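## Task

Four nests, N1, N2, N3 and N4, each hold one of the plates E01, E07, E10 and E70, and only their ID labels tell which is where. First build a stack in rack S1 with E01 at the bottom, E07 on it and E10 on top: E01 must rest flat on the rack floor, each upper plate must be fully seated in the one below, and every plate's labelled short end must face the rack's front (the side toward the viewer). Next, release the plates and push the START key on post KP until it latches. Finally, return all four plates to the nests they came from, each lying flat within the locators with its well A1 at the nest corner marked A1, while START stays latched. Nothing may depend on the robot holding it at the end; release and move the gripper away when finished.

## Robot and tools

ROBOT. A single four-axis SCARA arm: a vertical lift, a shoulder, an elbow and a wrist yaw, carrying a two-finger gripper that always stays level (no tilt). The commanded point, end_effector_position, is midway between the two rubber pads, 2 to 3 cm behind the fingertips. The fingers point along the gripper's +x axis and open and close along its y axis. Fully closed, the fingertips still stand 0.066 m apart, so a key is pushed with one fingertip, not by pinching.

FRAMES. The scene frame has its origin on the table top beneath the arm base, +z up, and +y to the left when looking along +x. Reported hand positions are in this frame, in metres, with orientation as end_effector_quat_wxyz; the printed position may be slightly off, more so far from the base. Motion commands, however, are expressed in the gripper's own axes.

execute_actions(actions). actions is a list of actions run in sequence; an empty list only returns the current state and images. Each action is a table of up to 15 rows, one row per control step of 1/30 s; if fewer rows are given, the last row is repeated to fill the 15 steps, so an action lasts 0.5 s. Each row is 5 numbers in [-1, 1]: dx, dy, dz, rz, opening. dx, dy, dz, rz are an offset in the gripper frame from the hand's measured pose at the start of that action (for a call's first action, the pose last reported in this scene); every row is relative to that same start, not cumulative. Scale: 1.0 equals 0.6 m for dx, dy, dz and 180 degrees for rz; rz turns from +x toward +y. opening is absolute, not an offset: +1 is 0.140 m open, -1 is closed. Closing fully from fully open takes at least about 0.6 s. Each step is clipped to within 70 mm and 16 degrees of the measured pose, and the arm stops at the last clipped pose, so large offsets must be spread over several actions.

move(target, speed, blocking). target is one 5-number row laid out as above: an offset in the gripper frame from the pose shown in the latest result that has one, plus an absolute opening (sent when the move starts). The hand follows a straight path; the gripper turns the shorter way. speed is the top path speed in m/s, 0.002 to 0.5, default 0.25 (rotation up to twice that in rad/s). Paths last 0.5 to 10 s; longer ones are cut off short. The path does not avoid obstacles, the hand can lag, stray or overshoot the speed near full reach, and faster or deeper contact means harder hits. blocking=false returns after 0.5 s while motion continues; until a result shows the move ended, other moves and execute_actions rows are rejected, so use wait or stop. The result adds a 'move:' line: the ending (done = at rest near target; otherwise off_target, moving, held, fault and so on), limits that applied (paced = pose clipped; held = a check blocked some steps, after which the arm may surge faster than speed), and the distance from target.

wait(seconds): 0 to 10 s with the last command held; returns early if a running move ends. wait(0) polls a non-blocking move.

stop(): brakes a running move; braking needs space, more when fast. Fingers keep moving.

zoom_image(camera, region): a closer view of the latest image of cam_head_left, cam_head_right or cam_wrist; region is [x0, y0, x1, y1] pixels from the top-left, at most 504 by 504. All cameras are 504x504. Calibration (K, distortion, T_world_to_cam) is given per camera and may be off by a few degrees and millimetres for the head cameras.

finished_scene(scene): ends the current scene (give its number) and starts the next one; irreversible, and it reports success. Replying without a tool call ends everything.

RESULT LINES. State: end_effector_position and quaternion. Joint positions: lift (m, 0.000 to 0.550), shoulder (-2.000 to 2.000 rad), elbow (-2.800 to 2.800 rad), wrist yaw (-12.566 to 12.566 rad), then the pad gap in metres. grip_measured is the finger opening on the command scale (may be off by about 1 mm throughout). Hand target is where the controller is currently driving. 'pose unreachable' means a clearance check altered or blocked the command. MOTOR HOT appears from 85 °C; at 100 °C an OVER-TEMPERATURE FAULT brakes the arm until cooled. A torque fault stops the arm for 10 s and drops the rest of the call; load limits are lift 52.8 N, shoulder 7.92 N m, elbow 3.96 N m, wrist yaw 1.32 N m, including held weight.

GRIPPING. To hold a plate, command an opening about 0.04 below grip_measured; a smaller margin grips more gently. Pads push up to about 18 N; fast closing can press harder. Holding heats the motors, so don't linger with a load.

PLATES. On each labelled plate, well A1 sits at the labelled short end, in the corner away from the labelled long side. Read labels with zoom_image to identify plates.

CAUTIONS. Keep the elbow at least 0.4 rad away from 0 or the arm may fold and fault. Offsets are taken from the measured pose, so repeating a small offset against a rigid object does not press harder, but against something yielding it goes deeper. Do not touch START (it counts once lit) until the stack is correct and the unlisted plate is properly in its nest. Small drops of a few millimetres when setting down are fine; long falls, hard impacts, strong shoves or knocking anything off the table are not. Objects may occasionally be nudged by outside pushes. Finish with the gripper open and clear of everything.

Each tool is called after "Emit:" by a JSON object that holds its "name" and its "arguments", one argument or row to a line.

## Session

Emit:
{"name": "execute_actions", "arguments": {
  "actions": []
}}

Scene clock: 0.00 s.
end_effector_position=(+0.7584, +0.1695, +0.3787) grip_measured=+1.00 end_effector_quat_wxyz=(+0.994, +0.000, +0.000, +0.107)
Joint positions: [ 0.374  0.718  2.236 -2.74   0.14 ]
Hand target: +0.758, +0.169, +0.379; +0.994, +0.000, +0.000, +0.107

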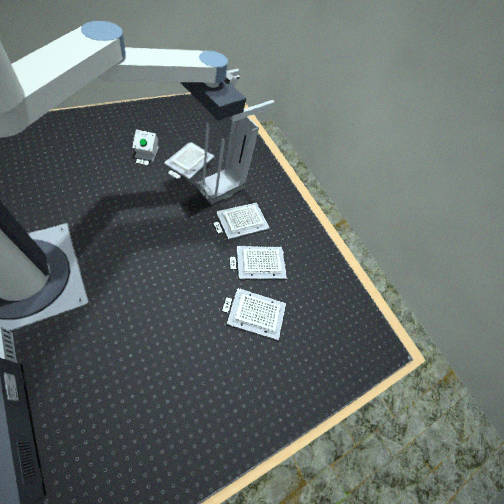

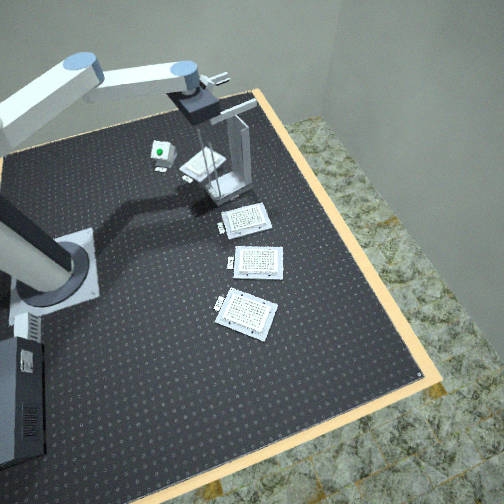

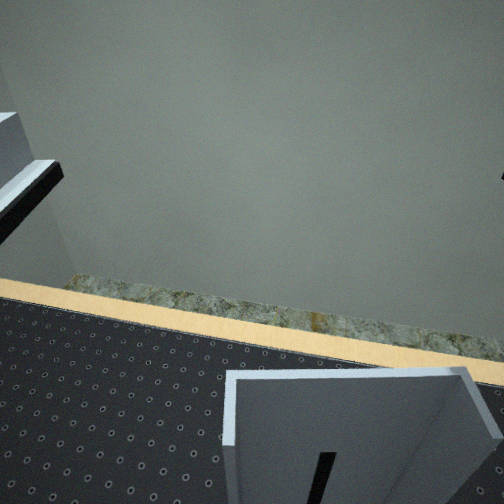

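Emit:
{"name": "zoom_image", "arguments": {
  "camera": "cam_head_left",
  "region": [110, 90, 310, 350]
}}

Emit:
{"name": "zoom_image", "arguments": {
  "camera": "cam_head_right",
  "region": [130, 90, 310, 350]
}}

Region (110, 90, 310, 350) of cam_head_left's 504x504 image, scaled by 1.938, with more detail than that image has; it fills the left 388 columns of this view, and the rest is white.

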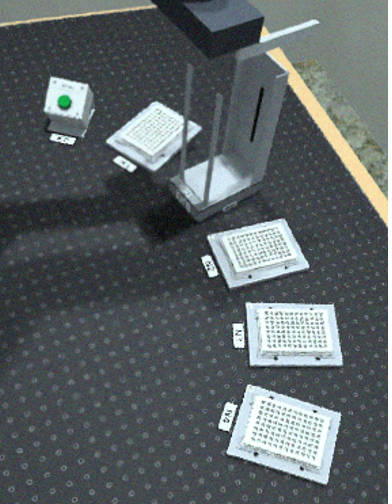

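Region (130, 90, 310, 350) of cam_head_right's 504x504 image, scaled by 1.938, with more detail than that image has; it fills the left 349 columns of this view, and the rest is white.

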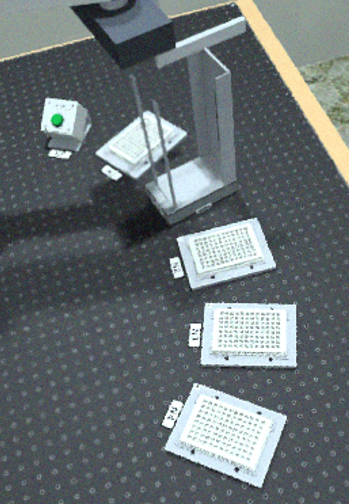

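Emit:
{"name": "zoom_image", "arguments": {
  "camera": "cam_head_left",
  "region": [120, 100, 280, 210]
}}

Emit:
{"name": "zoom_image", "arguments": {
  "camera": "cam_head_left",
  "region": [200, 195, 300, 345]
}}

Region (120, 100, 280, 210) of cam_head_left's 504x504 image, scaled by 3.150, with more detail than that image has; it fills the top 346 rows of this view, and the rest is white.

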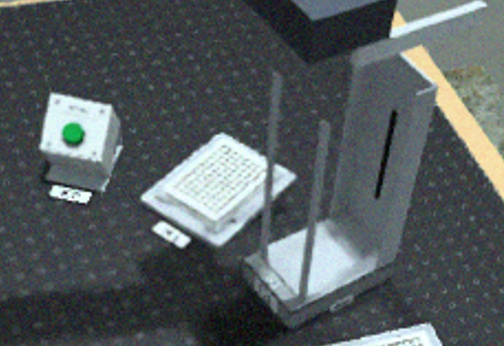

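Region (200, 195, 300, 345) of cam_head_left's 504x504 image, scaled by 3.360, with more detail than that image has.

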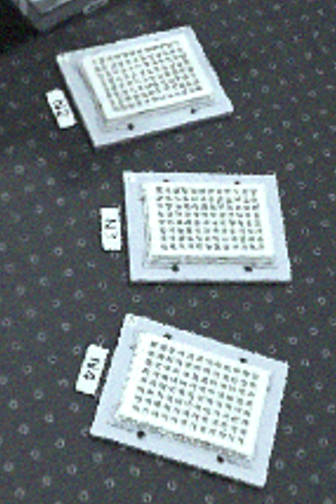

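Emit:
{"name": "move", "arguments": {
  "target": [-0.4988, -0.2658, 0, -0.085, 1],
  "speed": 0.4
}}

Emit:
{"name": "move", "arguments": {
  "target": [0, 0, -0.55, 0, 1],
  "speed": 0.4
}}

Scene clock: 37.00 s.
end_effector_position=(+0.5000, -0.0503, +0.3787) grip_measured=+1.00 end_effector_quat_wxyz=(+1.000, +0.000, +0.000, -0.026)
Joint positions: [ 0.374  0.779  0.733 -1.565  0.14 ]
Hand target: +0.500, -0.050, +0.379; +1.000, +0.000, +0.000, -0.026
Off the commanded pose: 0.000 m, 0 deg.
move: done
camera_calibration (this result's frames):
cam_wrist: T_world_to_cam=[[-0.047399, -0.998875, -0.0014632, -0.0160132], [-0.600317, 0.0296572, -0.799212, 0.592109], [0.798357, -0.0370035, -0.601047, -0.0775556], [0, 0, 0, 1]] pos_world=[0.416611, -0.0364254, 0.426583]

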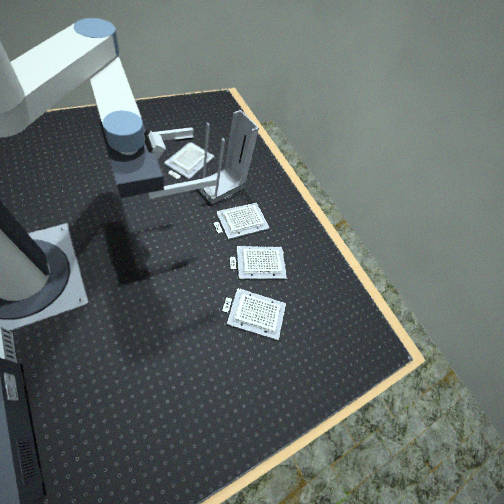

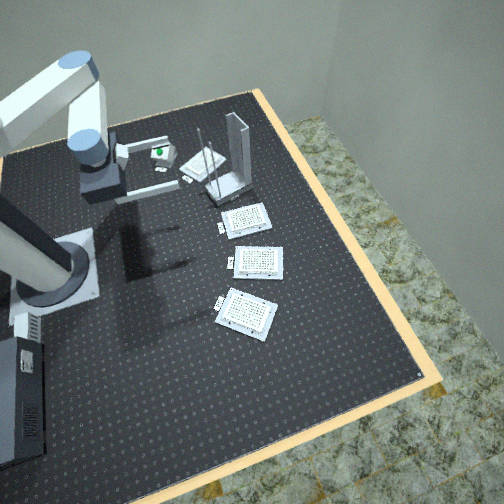

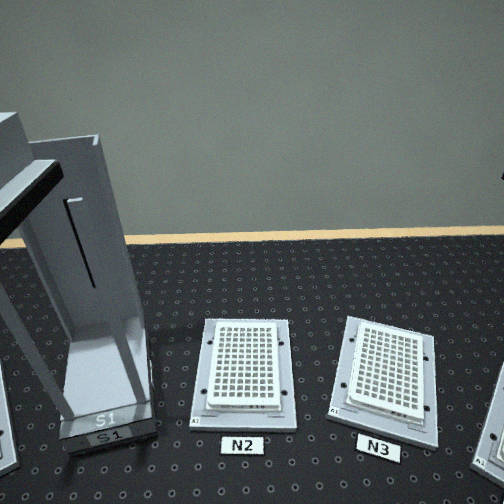

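Scene clock: 38.37 s.
end_effector_position=(+0.5000, -0.0503, +0.0486) grip_measured=+1.00 end_effector_quat_wxyz=(+1.000, +0.000, +0.000, -0.026)
Joint positions: [ 0.044  0.779  0.733 -1.565  0.14 ]
Hand target: +0.500, -0.050, +0.049; +1.000, +0.000, +0.000, -0.026
Off the commanded pose: 0.000 m, 0 deg.
move: done; limits=paced
camera_calibration (this result's frames):
cam_wrist: T_world_to_cam=[[-0.0474561, -0.998872, -0.0014632, -0.0164755], [-0.600315, 0.0296915, -0.799212, 0.328315], [0.798354, -0.0370491, -0.601047, -0.275928], [0, 0, 0, 1]] pos_world=[0.416599, -0.036428, 0.0965235]

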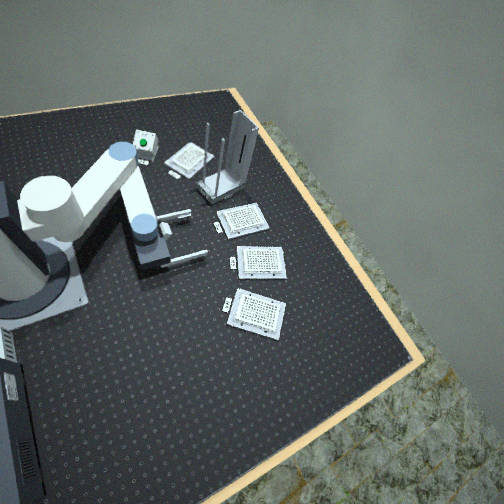

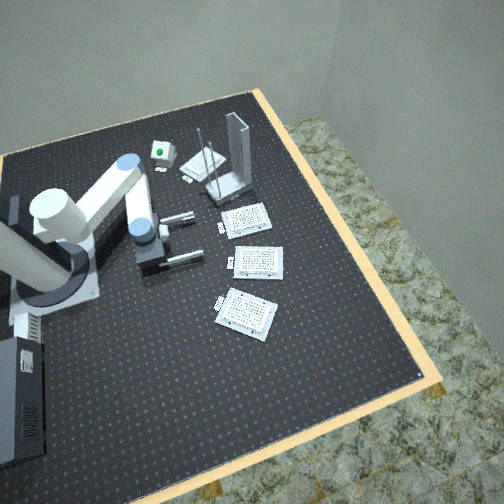

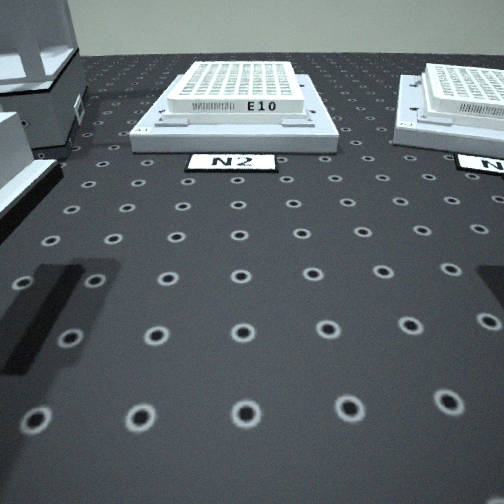

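Emit:
{"name": "move", "arguments": {
  "target": [-0.0867, -0.255, 0, -0.178, 1],
  "speed": 0.4
}}

Scene clock: 44.83 s.
end_effector_position=(+0.4400, -0.2004, +0.0486) grip_measured=+1.00 end_effector_quat_wxyz=(+0.954, +0.000, +0.000, -0.301)
Joint positions: [ 0.044  0.331  0.743 -1.686  0.14 ]
Hand target: +0.440, -0.200, +0.049; +0.954, +0.000, +0.000, -0.301
Off the commanded pose: 0.000 m, 0 deg.
move: done
camera_calibration (this result's frames):
cam_wrist: T_world_to_cam=[[-0.570197, -0.821507, -0.0014632, 0.0963667], [-0.493098, 0.343677, -0.799212, 0.312512], [0.657061, -0.454987, -0.601047, -0.255186], [0, 0, 0, 1]] pos_world=[0.37672, -0.144344, 0.0965252]

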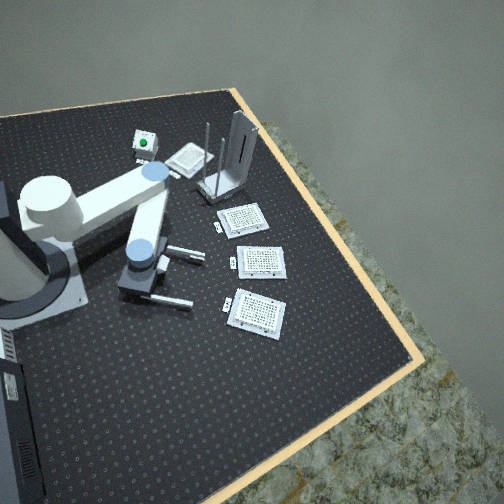

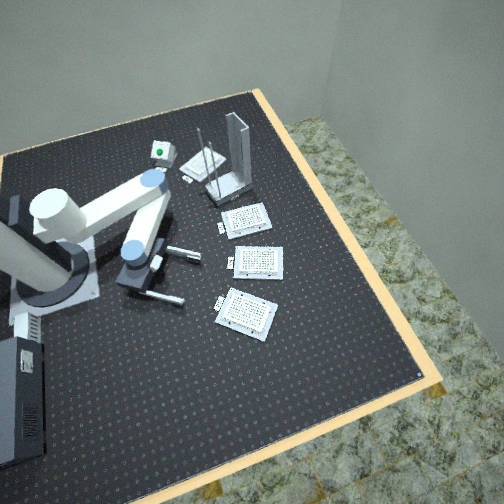

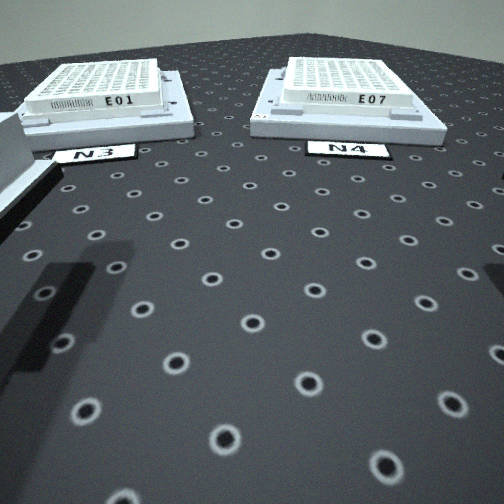

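Emit:
{"name": "move", "arguments": {
  "target": [0.1872, 0.1247, 0.119, 0.0778, 1],
  "speed": 0.4
}}

Scene clock: 60.60 s.
end_effector_position=(+0.5750, -0.2036, +0.1201) grip_measured=+1.00 end_effector_quat_wxyz=(+0.983, +0.000, +0.000, -0.183)
Joint positions: [ 0.115  0.315  1.269 -1.951  0.14 ]
Hand target: +0.575, -0.204, +0.120; +0.983, +0.000, +0.000, -0.183
Off the commanded pose: 0.000 m, 0 deg.
move: done
camera_calibration (this result's frames):
cam_wrist: T_world_to_cam=[[-0.354071, -0.935217, -0.0014632, 0.0233336], [-0.561697, 0.213907, -0.799212, 0.450321], [0.74775, -0.282156, -0.601047, -0.319363], [0, 0, 0, 1]] pos_world=[0.50001, -0.164615, 0.167984]

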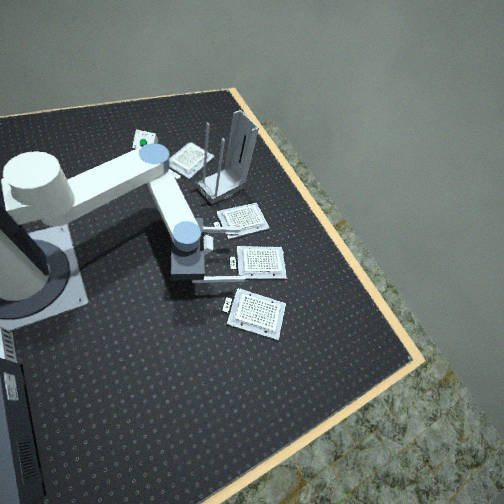

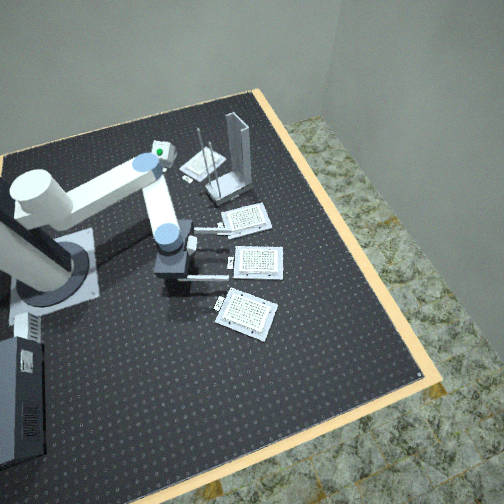

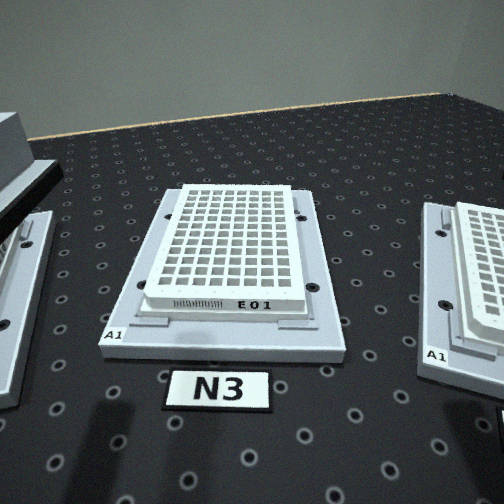

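Emit:
{"name": "zoom_image", "arguments": {
  "camera": "cam_wrist",
  "region": [90, 170, 360, 370]
}}

Region (90, 170, 360, 370) of cam_wrist's 504x504 image, scaled by 1.867, with more detail than that image has; it fills the top 373 rows of this view, and the rest is white.

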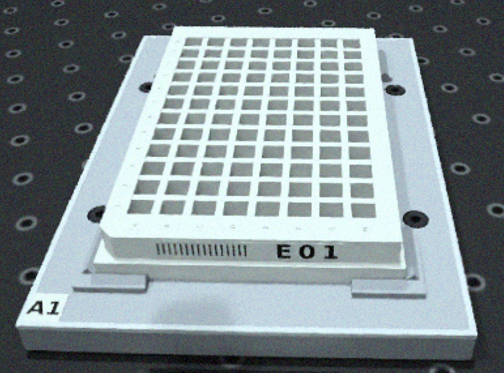

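Emit:
{"name": "move", "arguments": {
  "target": [0.19, 0.0367, -0.1, -0.006, 1],
  "speed": 0.3
}}

Scene clock: 90.97 s.
end_effector_position=(+0.6893, -0.2240, +0.0600) grip_measured=+1.00 end_effector_quat_wxyz=(+0.981, +0.000, +0.000, -0.192)
Joint positions: [ 0.055  0.154  1.883 -2.423  0.14 ]
Hand target: +0.689, -0.224, +0.060; +0.981, +0.000, +0.000, -0.192
Off the commanded pose: 0.000 m, 0 deg.
move: done
camera_calibration (this result's frames):
cam_wrist: T_world_to_cam=[[-0.371428, -0.92846, -0.0014632, 0.0581607], [-0.557615, 0.224332, -0.799212, 0.470423], [0.742365, -0.296034, -0.601047, -0.446101], [0, 0, 0, 1]] pos_world=[0.615087, -0.183592, 0.107925]

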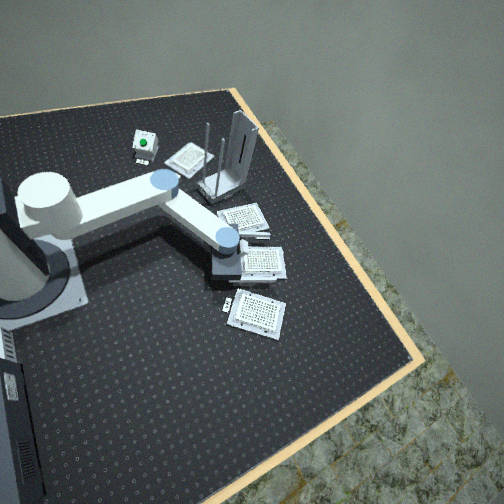

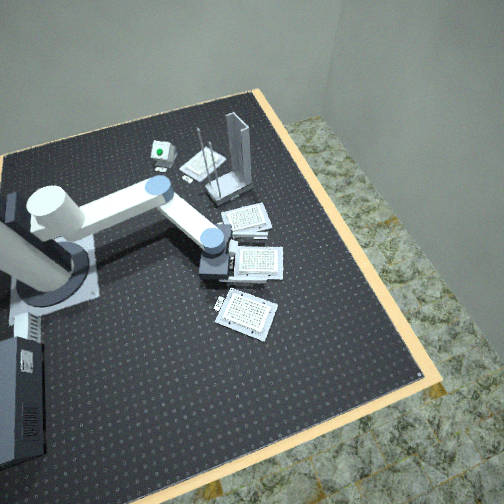

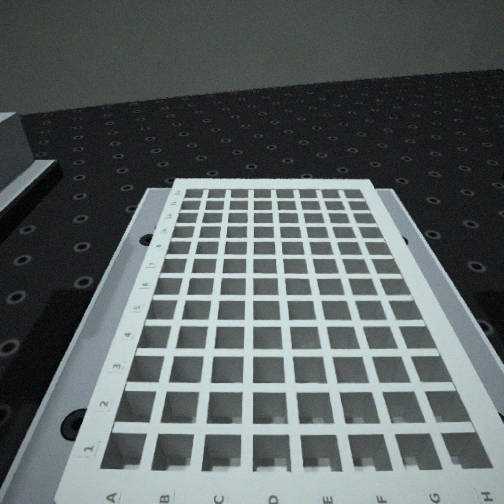

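Emit:
{"name": "move", "arguments": {
  "target": [-0.005, 0.001, -0.0433, 0, -0.15],
  "speed": 0.1
}}

Emit:
{"name": "execute_actions", "arguments": {
  "actions": [
    [[0, 0, 0, 0, -0.5]],
    [[0, 0, 0, 0, -0.62]]
  ]
}}

Scene clock: 104.37 s.
end_effector_position=(+0.6868, -0.2224, +0.0340) grip_measured=-0.15 end_effector_quat_wxyz=(+0.981, +0.000, +0.000, -0.192)
Joint positions: [ 0.029  0.164  1.863 -2.414  0.097]
Hand target: +0.687, -0.222, +0.034; +0.981, +0.000, +0.000, -0.192
Off the commanded pose: 0.000 m, 0 deg.
move: done
camera_calibration (this result's frames):
cam_wrist: T_world_to_cam=[[-0.371654, -0.92837, -0.0014632, 0.0588575], [-0.557561, 0.224468, -0.799212, 0.447818], [0.742293, -0.296214, -0.601047, -0.459368], [0, 0, 0, 1]] pos_world=[0.612546, -0.181951, 0.0818861]

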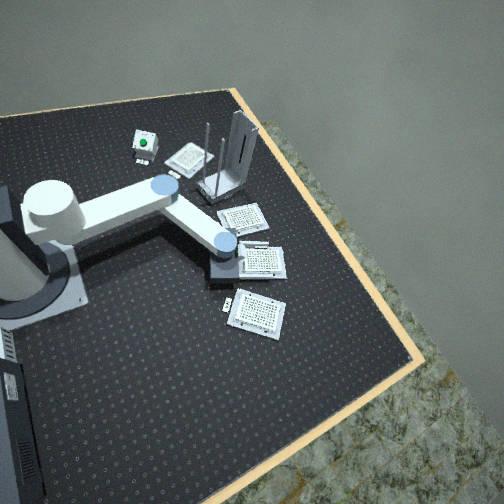

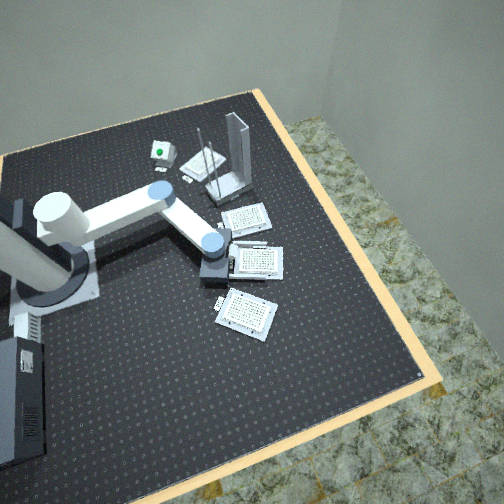

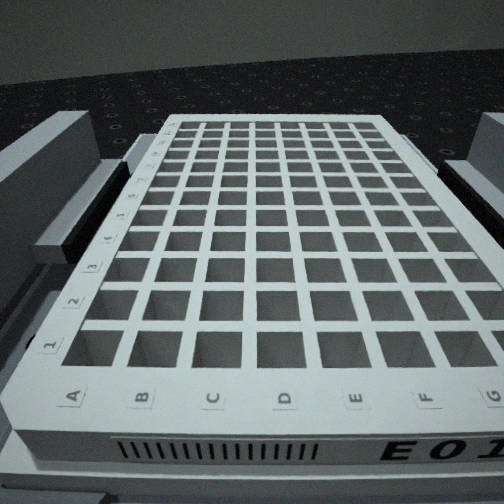

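Scene clock: 105.37 s.
end_effector_position=(+0.6871, -0.2218, +0.0340) grip_measured=-0.56 end_effector_quat_wxyz=(+0.982, +0.000, +0.000, -0.191)
Joint positions: [ 0.029  0.165  1.864 -2.413  0.082]
Hand target: +0.687, -0.222, +0.034; +0.981, +0.000, +0.000, -0.192
Off the commanded pose: 0.001 m, 0 deg.
camera_calibration (this result's frames):
cam_wrist: T_world_to_cam=[[-0.369504, -0.929228, -0.0014632, 0.0578434], [-0.558079, 0.223177, -0.799212, 0.447961], [0.742977, -0.294496, -0.601047, -0.459556], [0, 0, 0, 1]] pos_world=[0.61281, -0.181562, 0.0818862]

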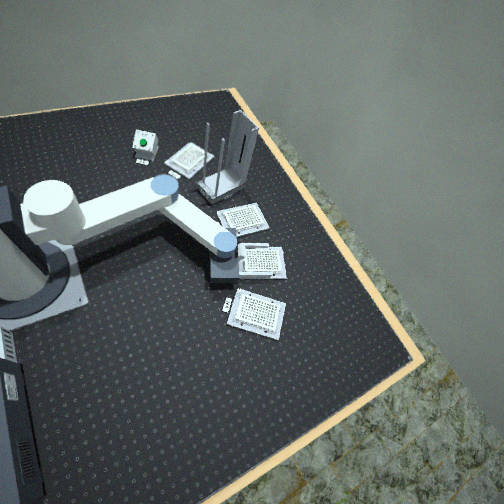

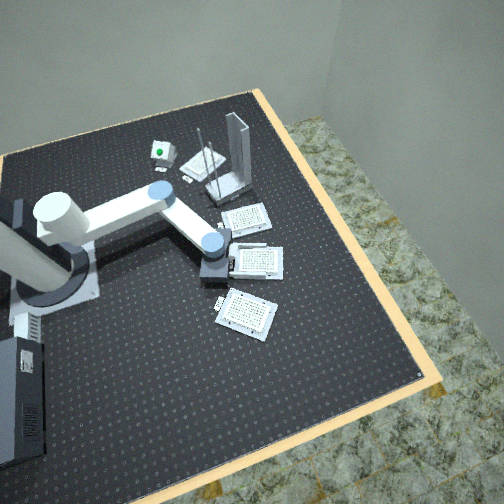

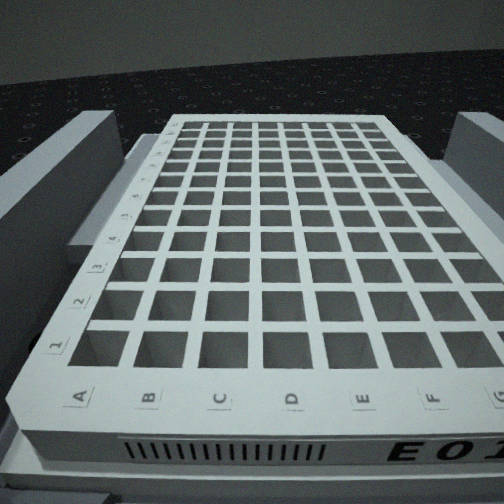

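Emit:
{"name": "move", "arguments": {
  "target": [0, 0, 0.05, 0, -0.61],
  "speed": 0.15
}}

Emit:
{"name": "move", "arguments": {
  "target": [-0.22, 0, 0.15, 0, -0.61],
  "speed": 0.3
}}

Scene clock: 117.00 s.
end_effector_position=(+0.6872, -0.2217, +0.0640) grip_measured=-0.56 end_effector_quat_wxyz=(+0.982, +0.000, +0.000, -0.191)
Joint positions: [ 0.059  0.165  1.864 -2.413  0.082]
Hand target: +0.687, -0.222, +0.064; +0.982, +0.000, +0.000, -0.191
Off the commanded pose: 0.000 m, 0 deg.
move: done
camera_calibration (this result's frames):
cam_wrist: T_world_to_cam=[[-0.369182, -0.929356, -0.0014632, 0.0577647], [-0.558156, 0.222983, -0.799212, 0.471997], [0.743079, -0.294238, -0.601047, -0.441525], [0, 0, 0, 1]] pos_world=[0.612861, -0.181477, 0.111933]

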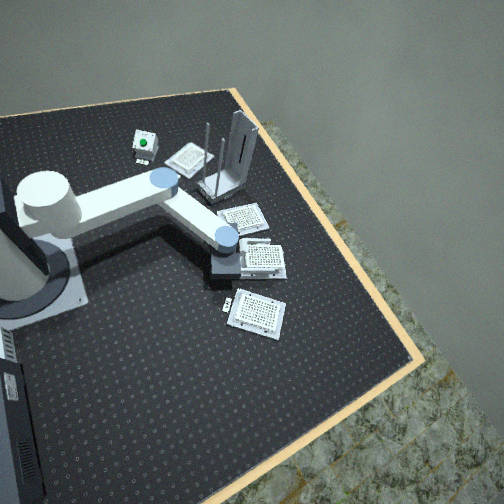

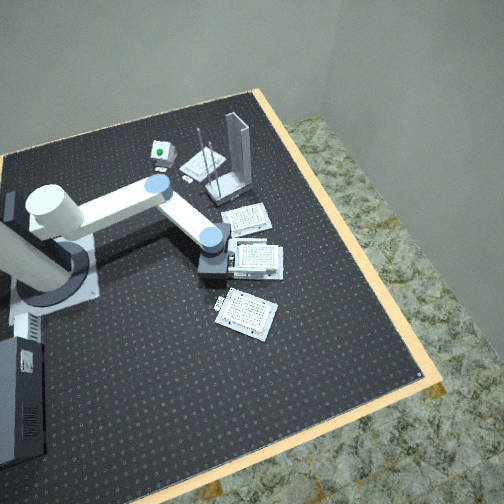

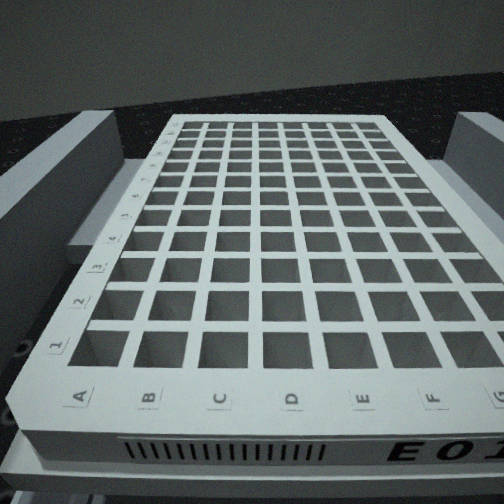

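Scene clock: 117.97 s.
end_effector_position=(+0.5647, -0.1724, +0.1541) grip_measured=-0.56 end_effector_quat_wxyz=(+0.982, +0.000, +0.000, -0.191)
Joint positions: [ 0.149  0.443  1.157 -1.983  0.082]
Hand target: +0.565, -0.172, +0.154; +0.982, +0.000, +0.000, -0.191
Off the commanded pose: 0.000 m, 0 deg.
move: done
camera_calibration (this result's frames):
cam_wrist: T_world_to_cam=[[-0.369491, -0.929233, -0.0014632, 0.0587307], [-0.558082, 0.223169, -0.799212, 0.464562], [0.742981, -0.294485, -0.601047, -0.281825], [0, 0, 0, 1]] pos_world=[0.490355, -0.132095, 0.201979]

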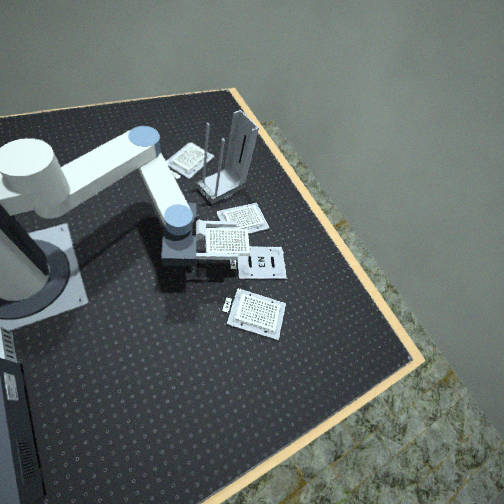

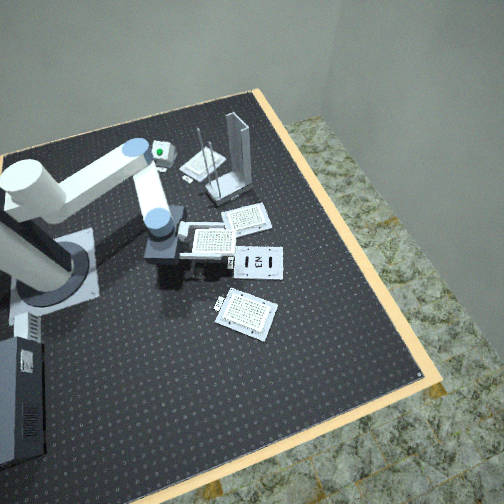

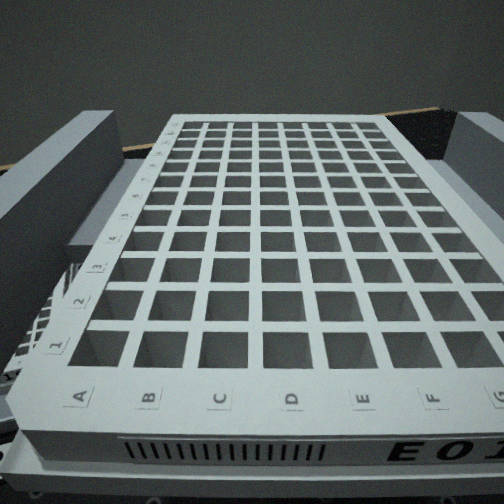

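Emit:
{"name": "move", "arguments": {
  "target": [-0.1987, 0.3375, 0, 0.1778, -0.61],
  "speed": 0.3
}}

Scene clock: 121.43 s.
end_effector_position=(+0.5299, +0.0601, +0.1541) grip_measured=-0.56 end_effector_quat_wxyz=(+0.996, +0.000, +0.000, +0.088)
Joint positions: [ 0.149  1.137  0.861 -1.823  0.082]
Hand target: +0.530, +0.060, +0.154; +0.996, +0.000, +0.000, +0.087
Off the commanded pose: 0.000 m, 0 deg.
move: done
camera_calibration (this result's frames):
cam_wrist: T_world_to_cam=[[0.179716, -0.983717, -0.0014632, -0.0258765], [-0.591472, -0.106868, -0.799212, 0.430776], [0.786043, 0.144497, -0.601047, -0.236695], [0, 0, 0, 1]] pos_world=[0.445495, 0.0547825, 0.201978]

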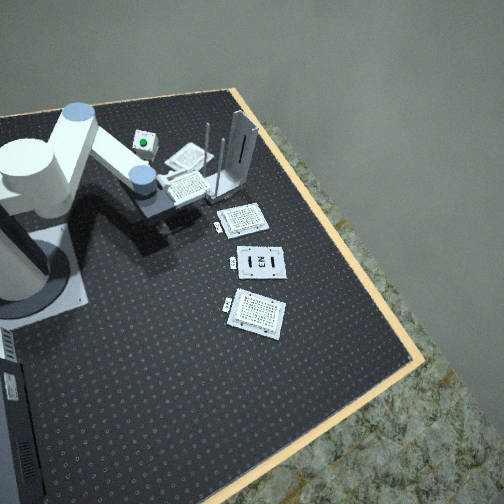

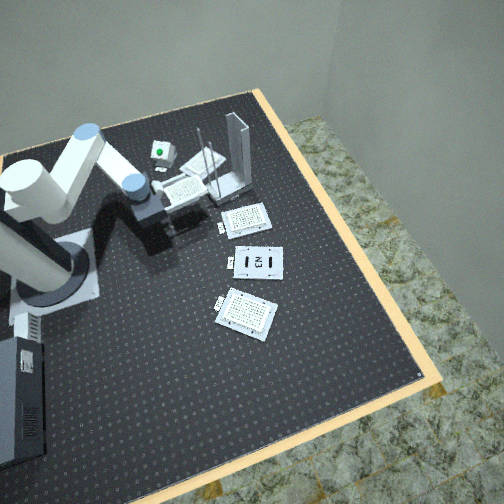

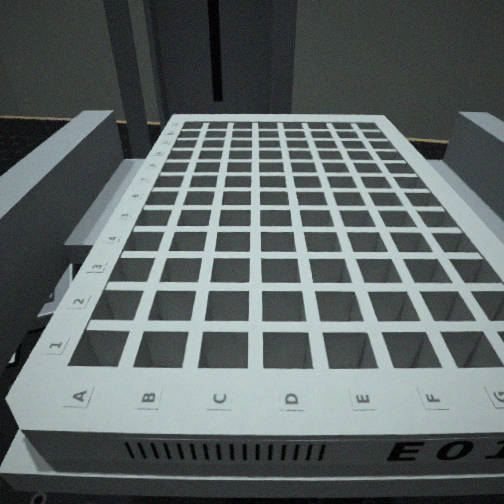

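Emit:
{"name": "zoom_image", "arguments": {
  "camera": "cam_wrist",
  "region": [60, 0, 400, 130]
}}

Region (60, 0, 400, 130) of cam_wrist's 504x504 image, scaled by 1.482, with more detail than that image has; it fills the top 193 rows of this view, and the rest is white.

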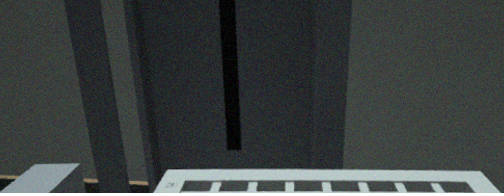

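Emit:
{"name": "move", "arguments": {
  "target": [-0.02, 0, -0.2133, 0, -0.61],
  "speed": 0.2
}}

Scene clock: 138.40 s.
end_effector_position=(+0.5181, +0.0579, +0.0260) grip_measured=-0.56 end_effector_quat_wxyz=(+0.996, +0.000, +0.000, +0.087)
Joint positions: [ 0.021  1.151  0.809 -1.785  0.082]
Hand target: +0.518, +0.058, +0.026; +0.996, +0.000, +0.000, +0.088
Off the commanded pose: 0.000 m, 0 deg.
move: done
camera_calibration (this result's frames):
cam_wrist: T_world_to_cam=[[0.179374, -0.98378, -0.0014632, -0.025895], [-0.591509, -0.106662, -0.799212, 0.32124], [0.786093, 0.144224, -0.601047, -0.304094], [0, 0, 0, 1]] pos_world=[0.433707, 0.0526468, 0.0739268]

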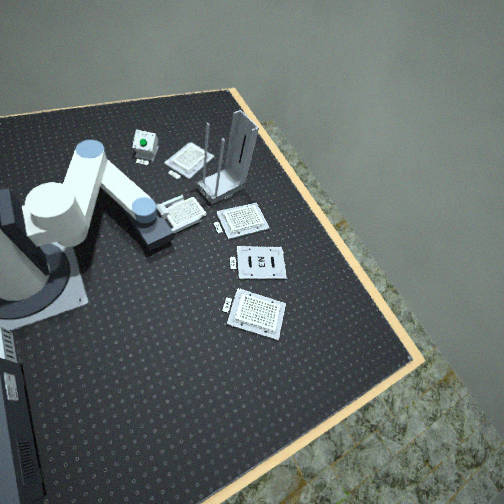

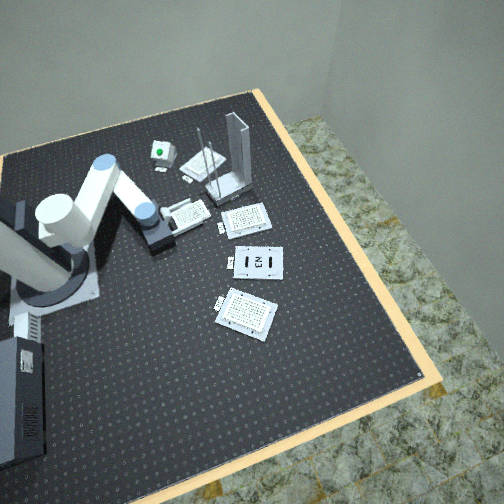

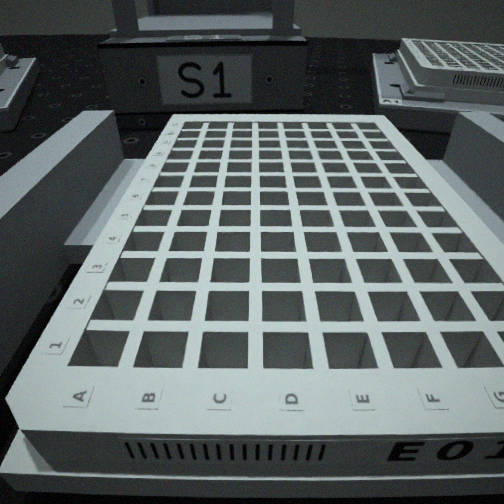

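Emit:
{"name": "move", "arguments": {
  "target": [0, 0, -0.006, 0, -0.61],
  "speed": 0.01
}}

Emit:
{"name": "execute_actions", "arguments": {
  "actions": [
    [[0, 0, 0, 0, -0.35]]
  ]
}}

Scene clock: 140.93 s.
end_effector_position=(+0.5181, +0.0579, +0.0224) grip_measured=-0.56 end_effector_quat_wxyz=(+0.996, +0.000, +0.000, +0.087)
Joint positions: [ 0.017  1.151  0.809 -1.785  0.082]
Hand target: +0.518, +0.058, +0.022; +0.996, +0.000, +0.000, +0.087
Off the commanded pose: 0.000 m, 0 deg.
move: done
camera_calibration (this result's frames):
cam_wrist: T_world_to_cam=[[0.179367, -0.983781, -0.0014632, -0.0258989], [-0.59151, -0.106658, -0.799212, 0.318368], [0.786094, 0.144218, -0.601047, -0.306254], [0, 0, 0, 1]] pos_world=[0.433707, 0.0526447, 0.0703327]

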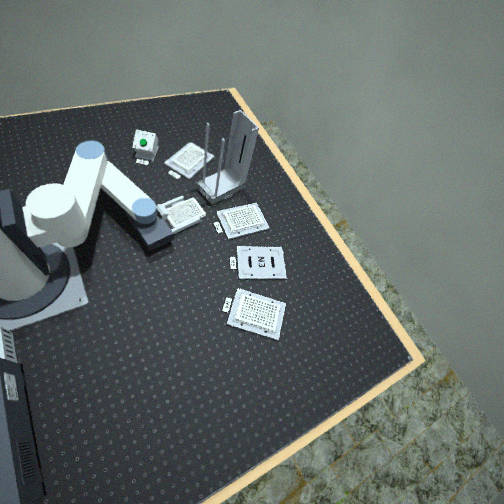

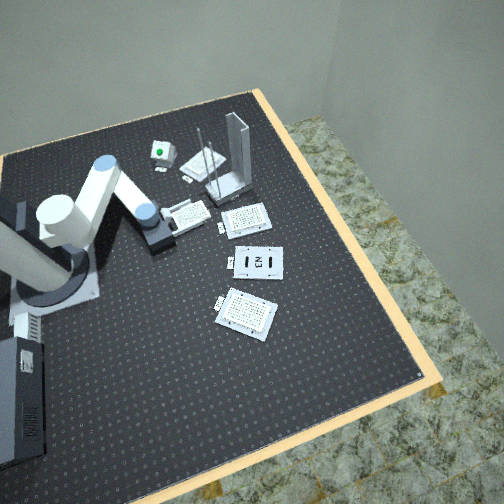

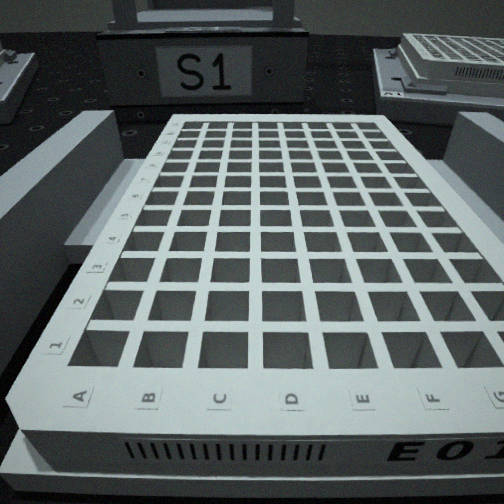

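Scene clock: 141.43 s.
end_effector_position=(+0.5181, +0.0579, +0.0224) grip_measured=-0.35 end_effector_quat_wxyz=(+0.996, +0.000, +0.000, +0.087)
Joint positions: [ 0.017  1.151  0.809 -1.785  0.09 ]
Hand target: +0.518, +0.058, +0.022; +0.996, +0.000, +0.000, +0.087
Off the commanded pose: 0.000 m, 0 deg.
camera_calibration (this result's frames):
cam_wrist: T_world_to_cam=[[0.179366, -0.983781, -0.0014632, -0.0258984], [-0.59151, -0.106657, -0.799212, 0.318368], [0.786094, 0.144217, -0.601047, -0.306254], [0, 0, 0, 1]] pos_world=[0.433708, 0.0526447, 0.0703327]

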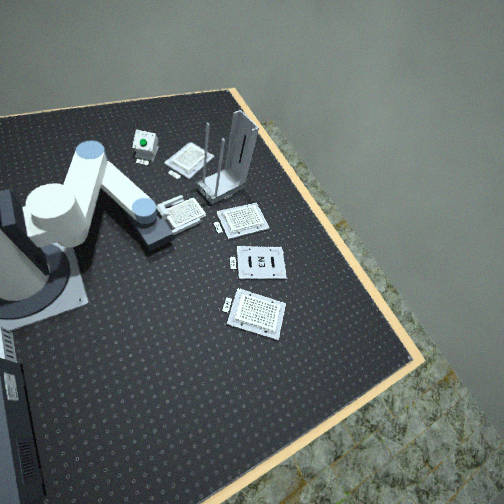

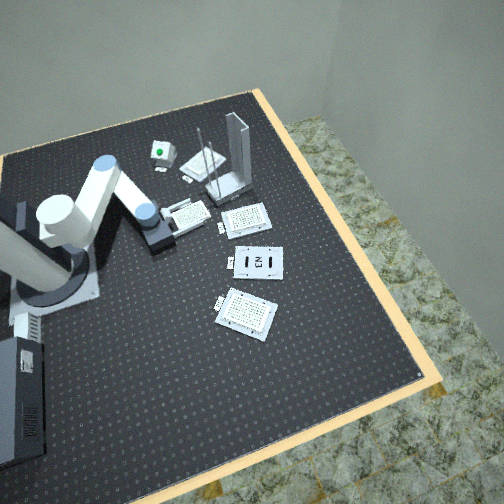

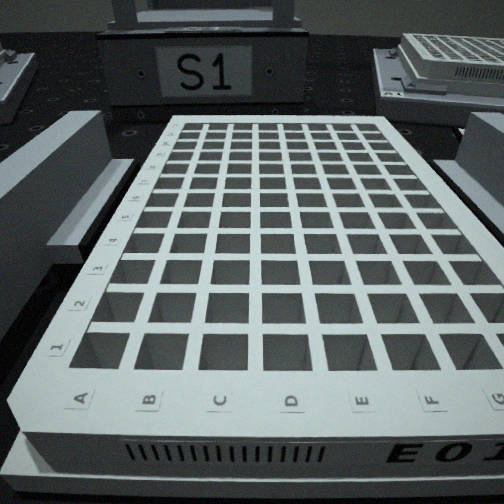

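Emit:
{"name": "move", "arguments": {
  "target": [0, 0.03, 0.3, 0, -0.2],
  "speed": 0.3
}}

Scene clock: 145.57 s.
end_effector_position=(+0.5149, +0.0757, +0.2025) grip_measured=-0.20 end_effector_quat_wxyz=(+0.996, +0.000, +0.000, +0.087)
Joint positions: [ 0.197  1.236  0.811 -1.872  0.096]
Hand target: +0.515, +0.076, +0.202; +0.996, +0.000, +0.000, +0.087
Off the commanded pose: 0.000 m, 0 deg.
move: done
camera_calibration (this result's frames):
cam_wrist: T_world_to_cam=[[0.17962, -0.983735, -0.0014632, -0.00775316], [-0.591482, -0.10681, -0.799212, 0.462298], [0.786057, 0.14442, -0.601047, -0.198106], [0, 0, 0, 1]] pos_world=[0.430556, 0.0703612, 0.250392]

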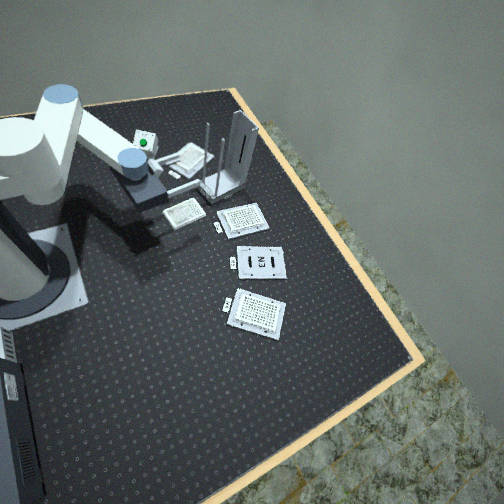

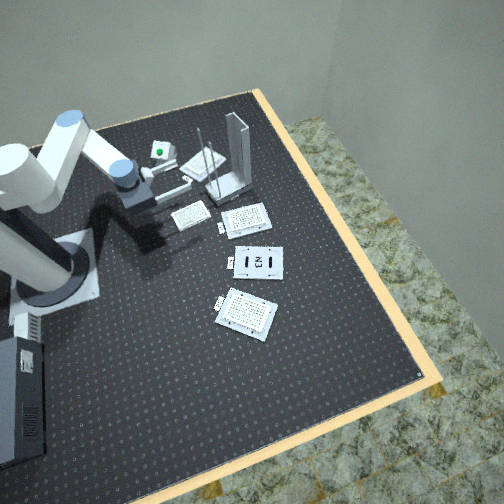

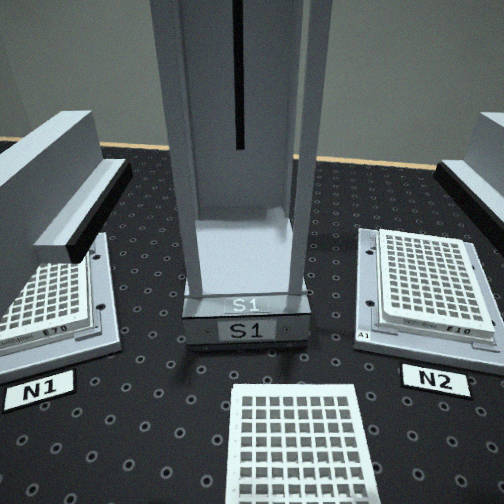

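Emit:
{"name": "zoom_image", "arguments": {
  "camera": "cam_wrist",
  "region": [150, 180, 350, 360]
}}

Region (150, 180, 350, 360) of cam_wrist's 504x504 image, scaled by 2.520, with more detail than that image has; it fills the top 454 rows of this view, and the rest is white.

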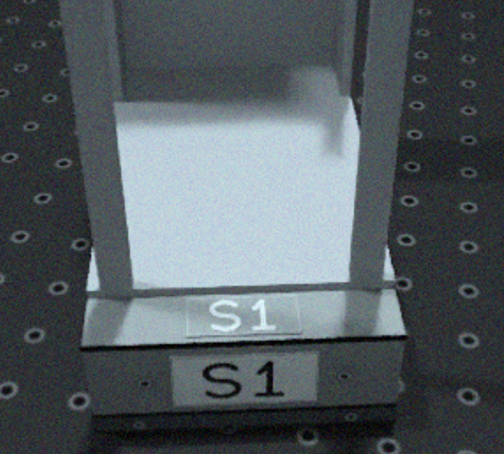

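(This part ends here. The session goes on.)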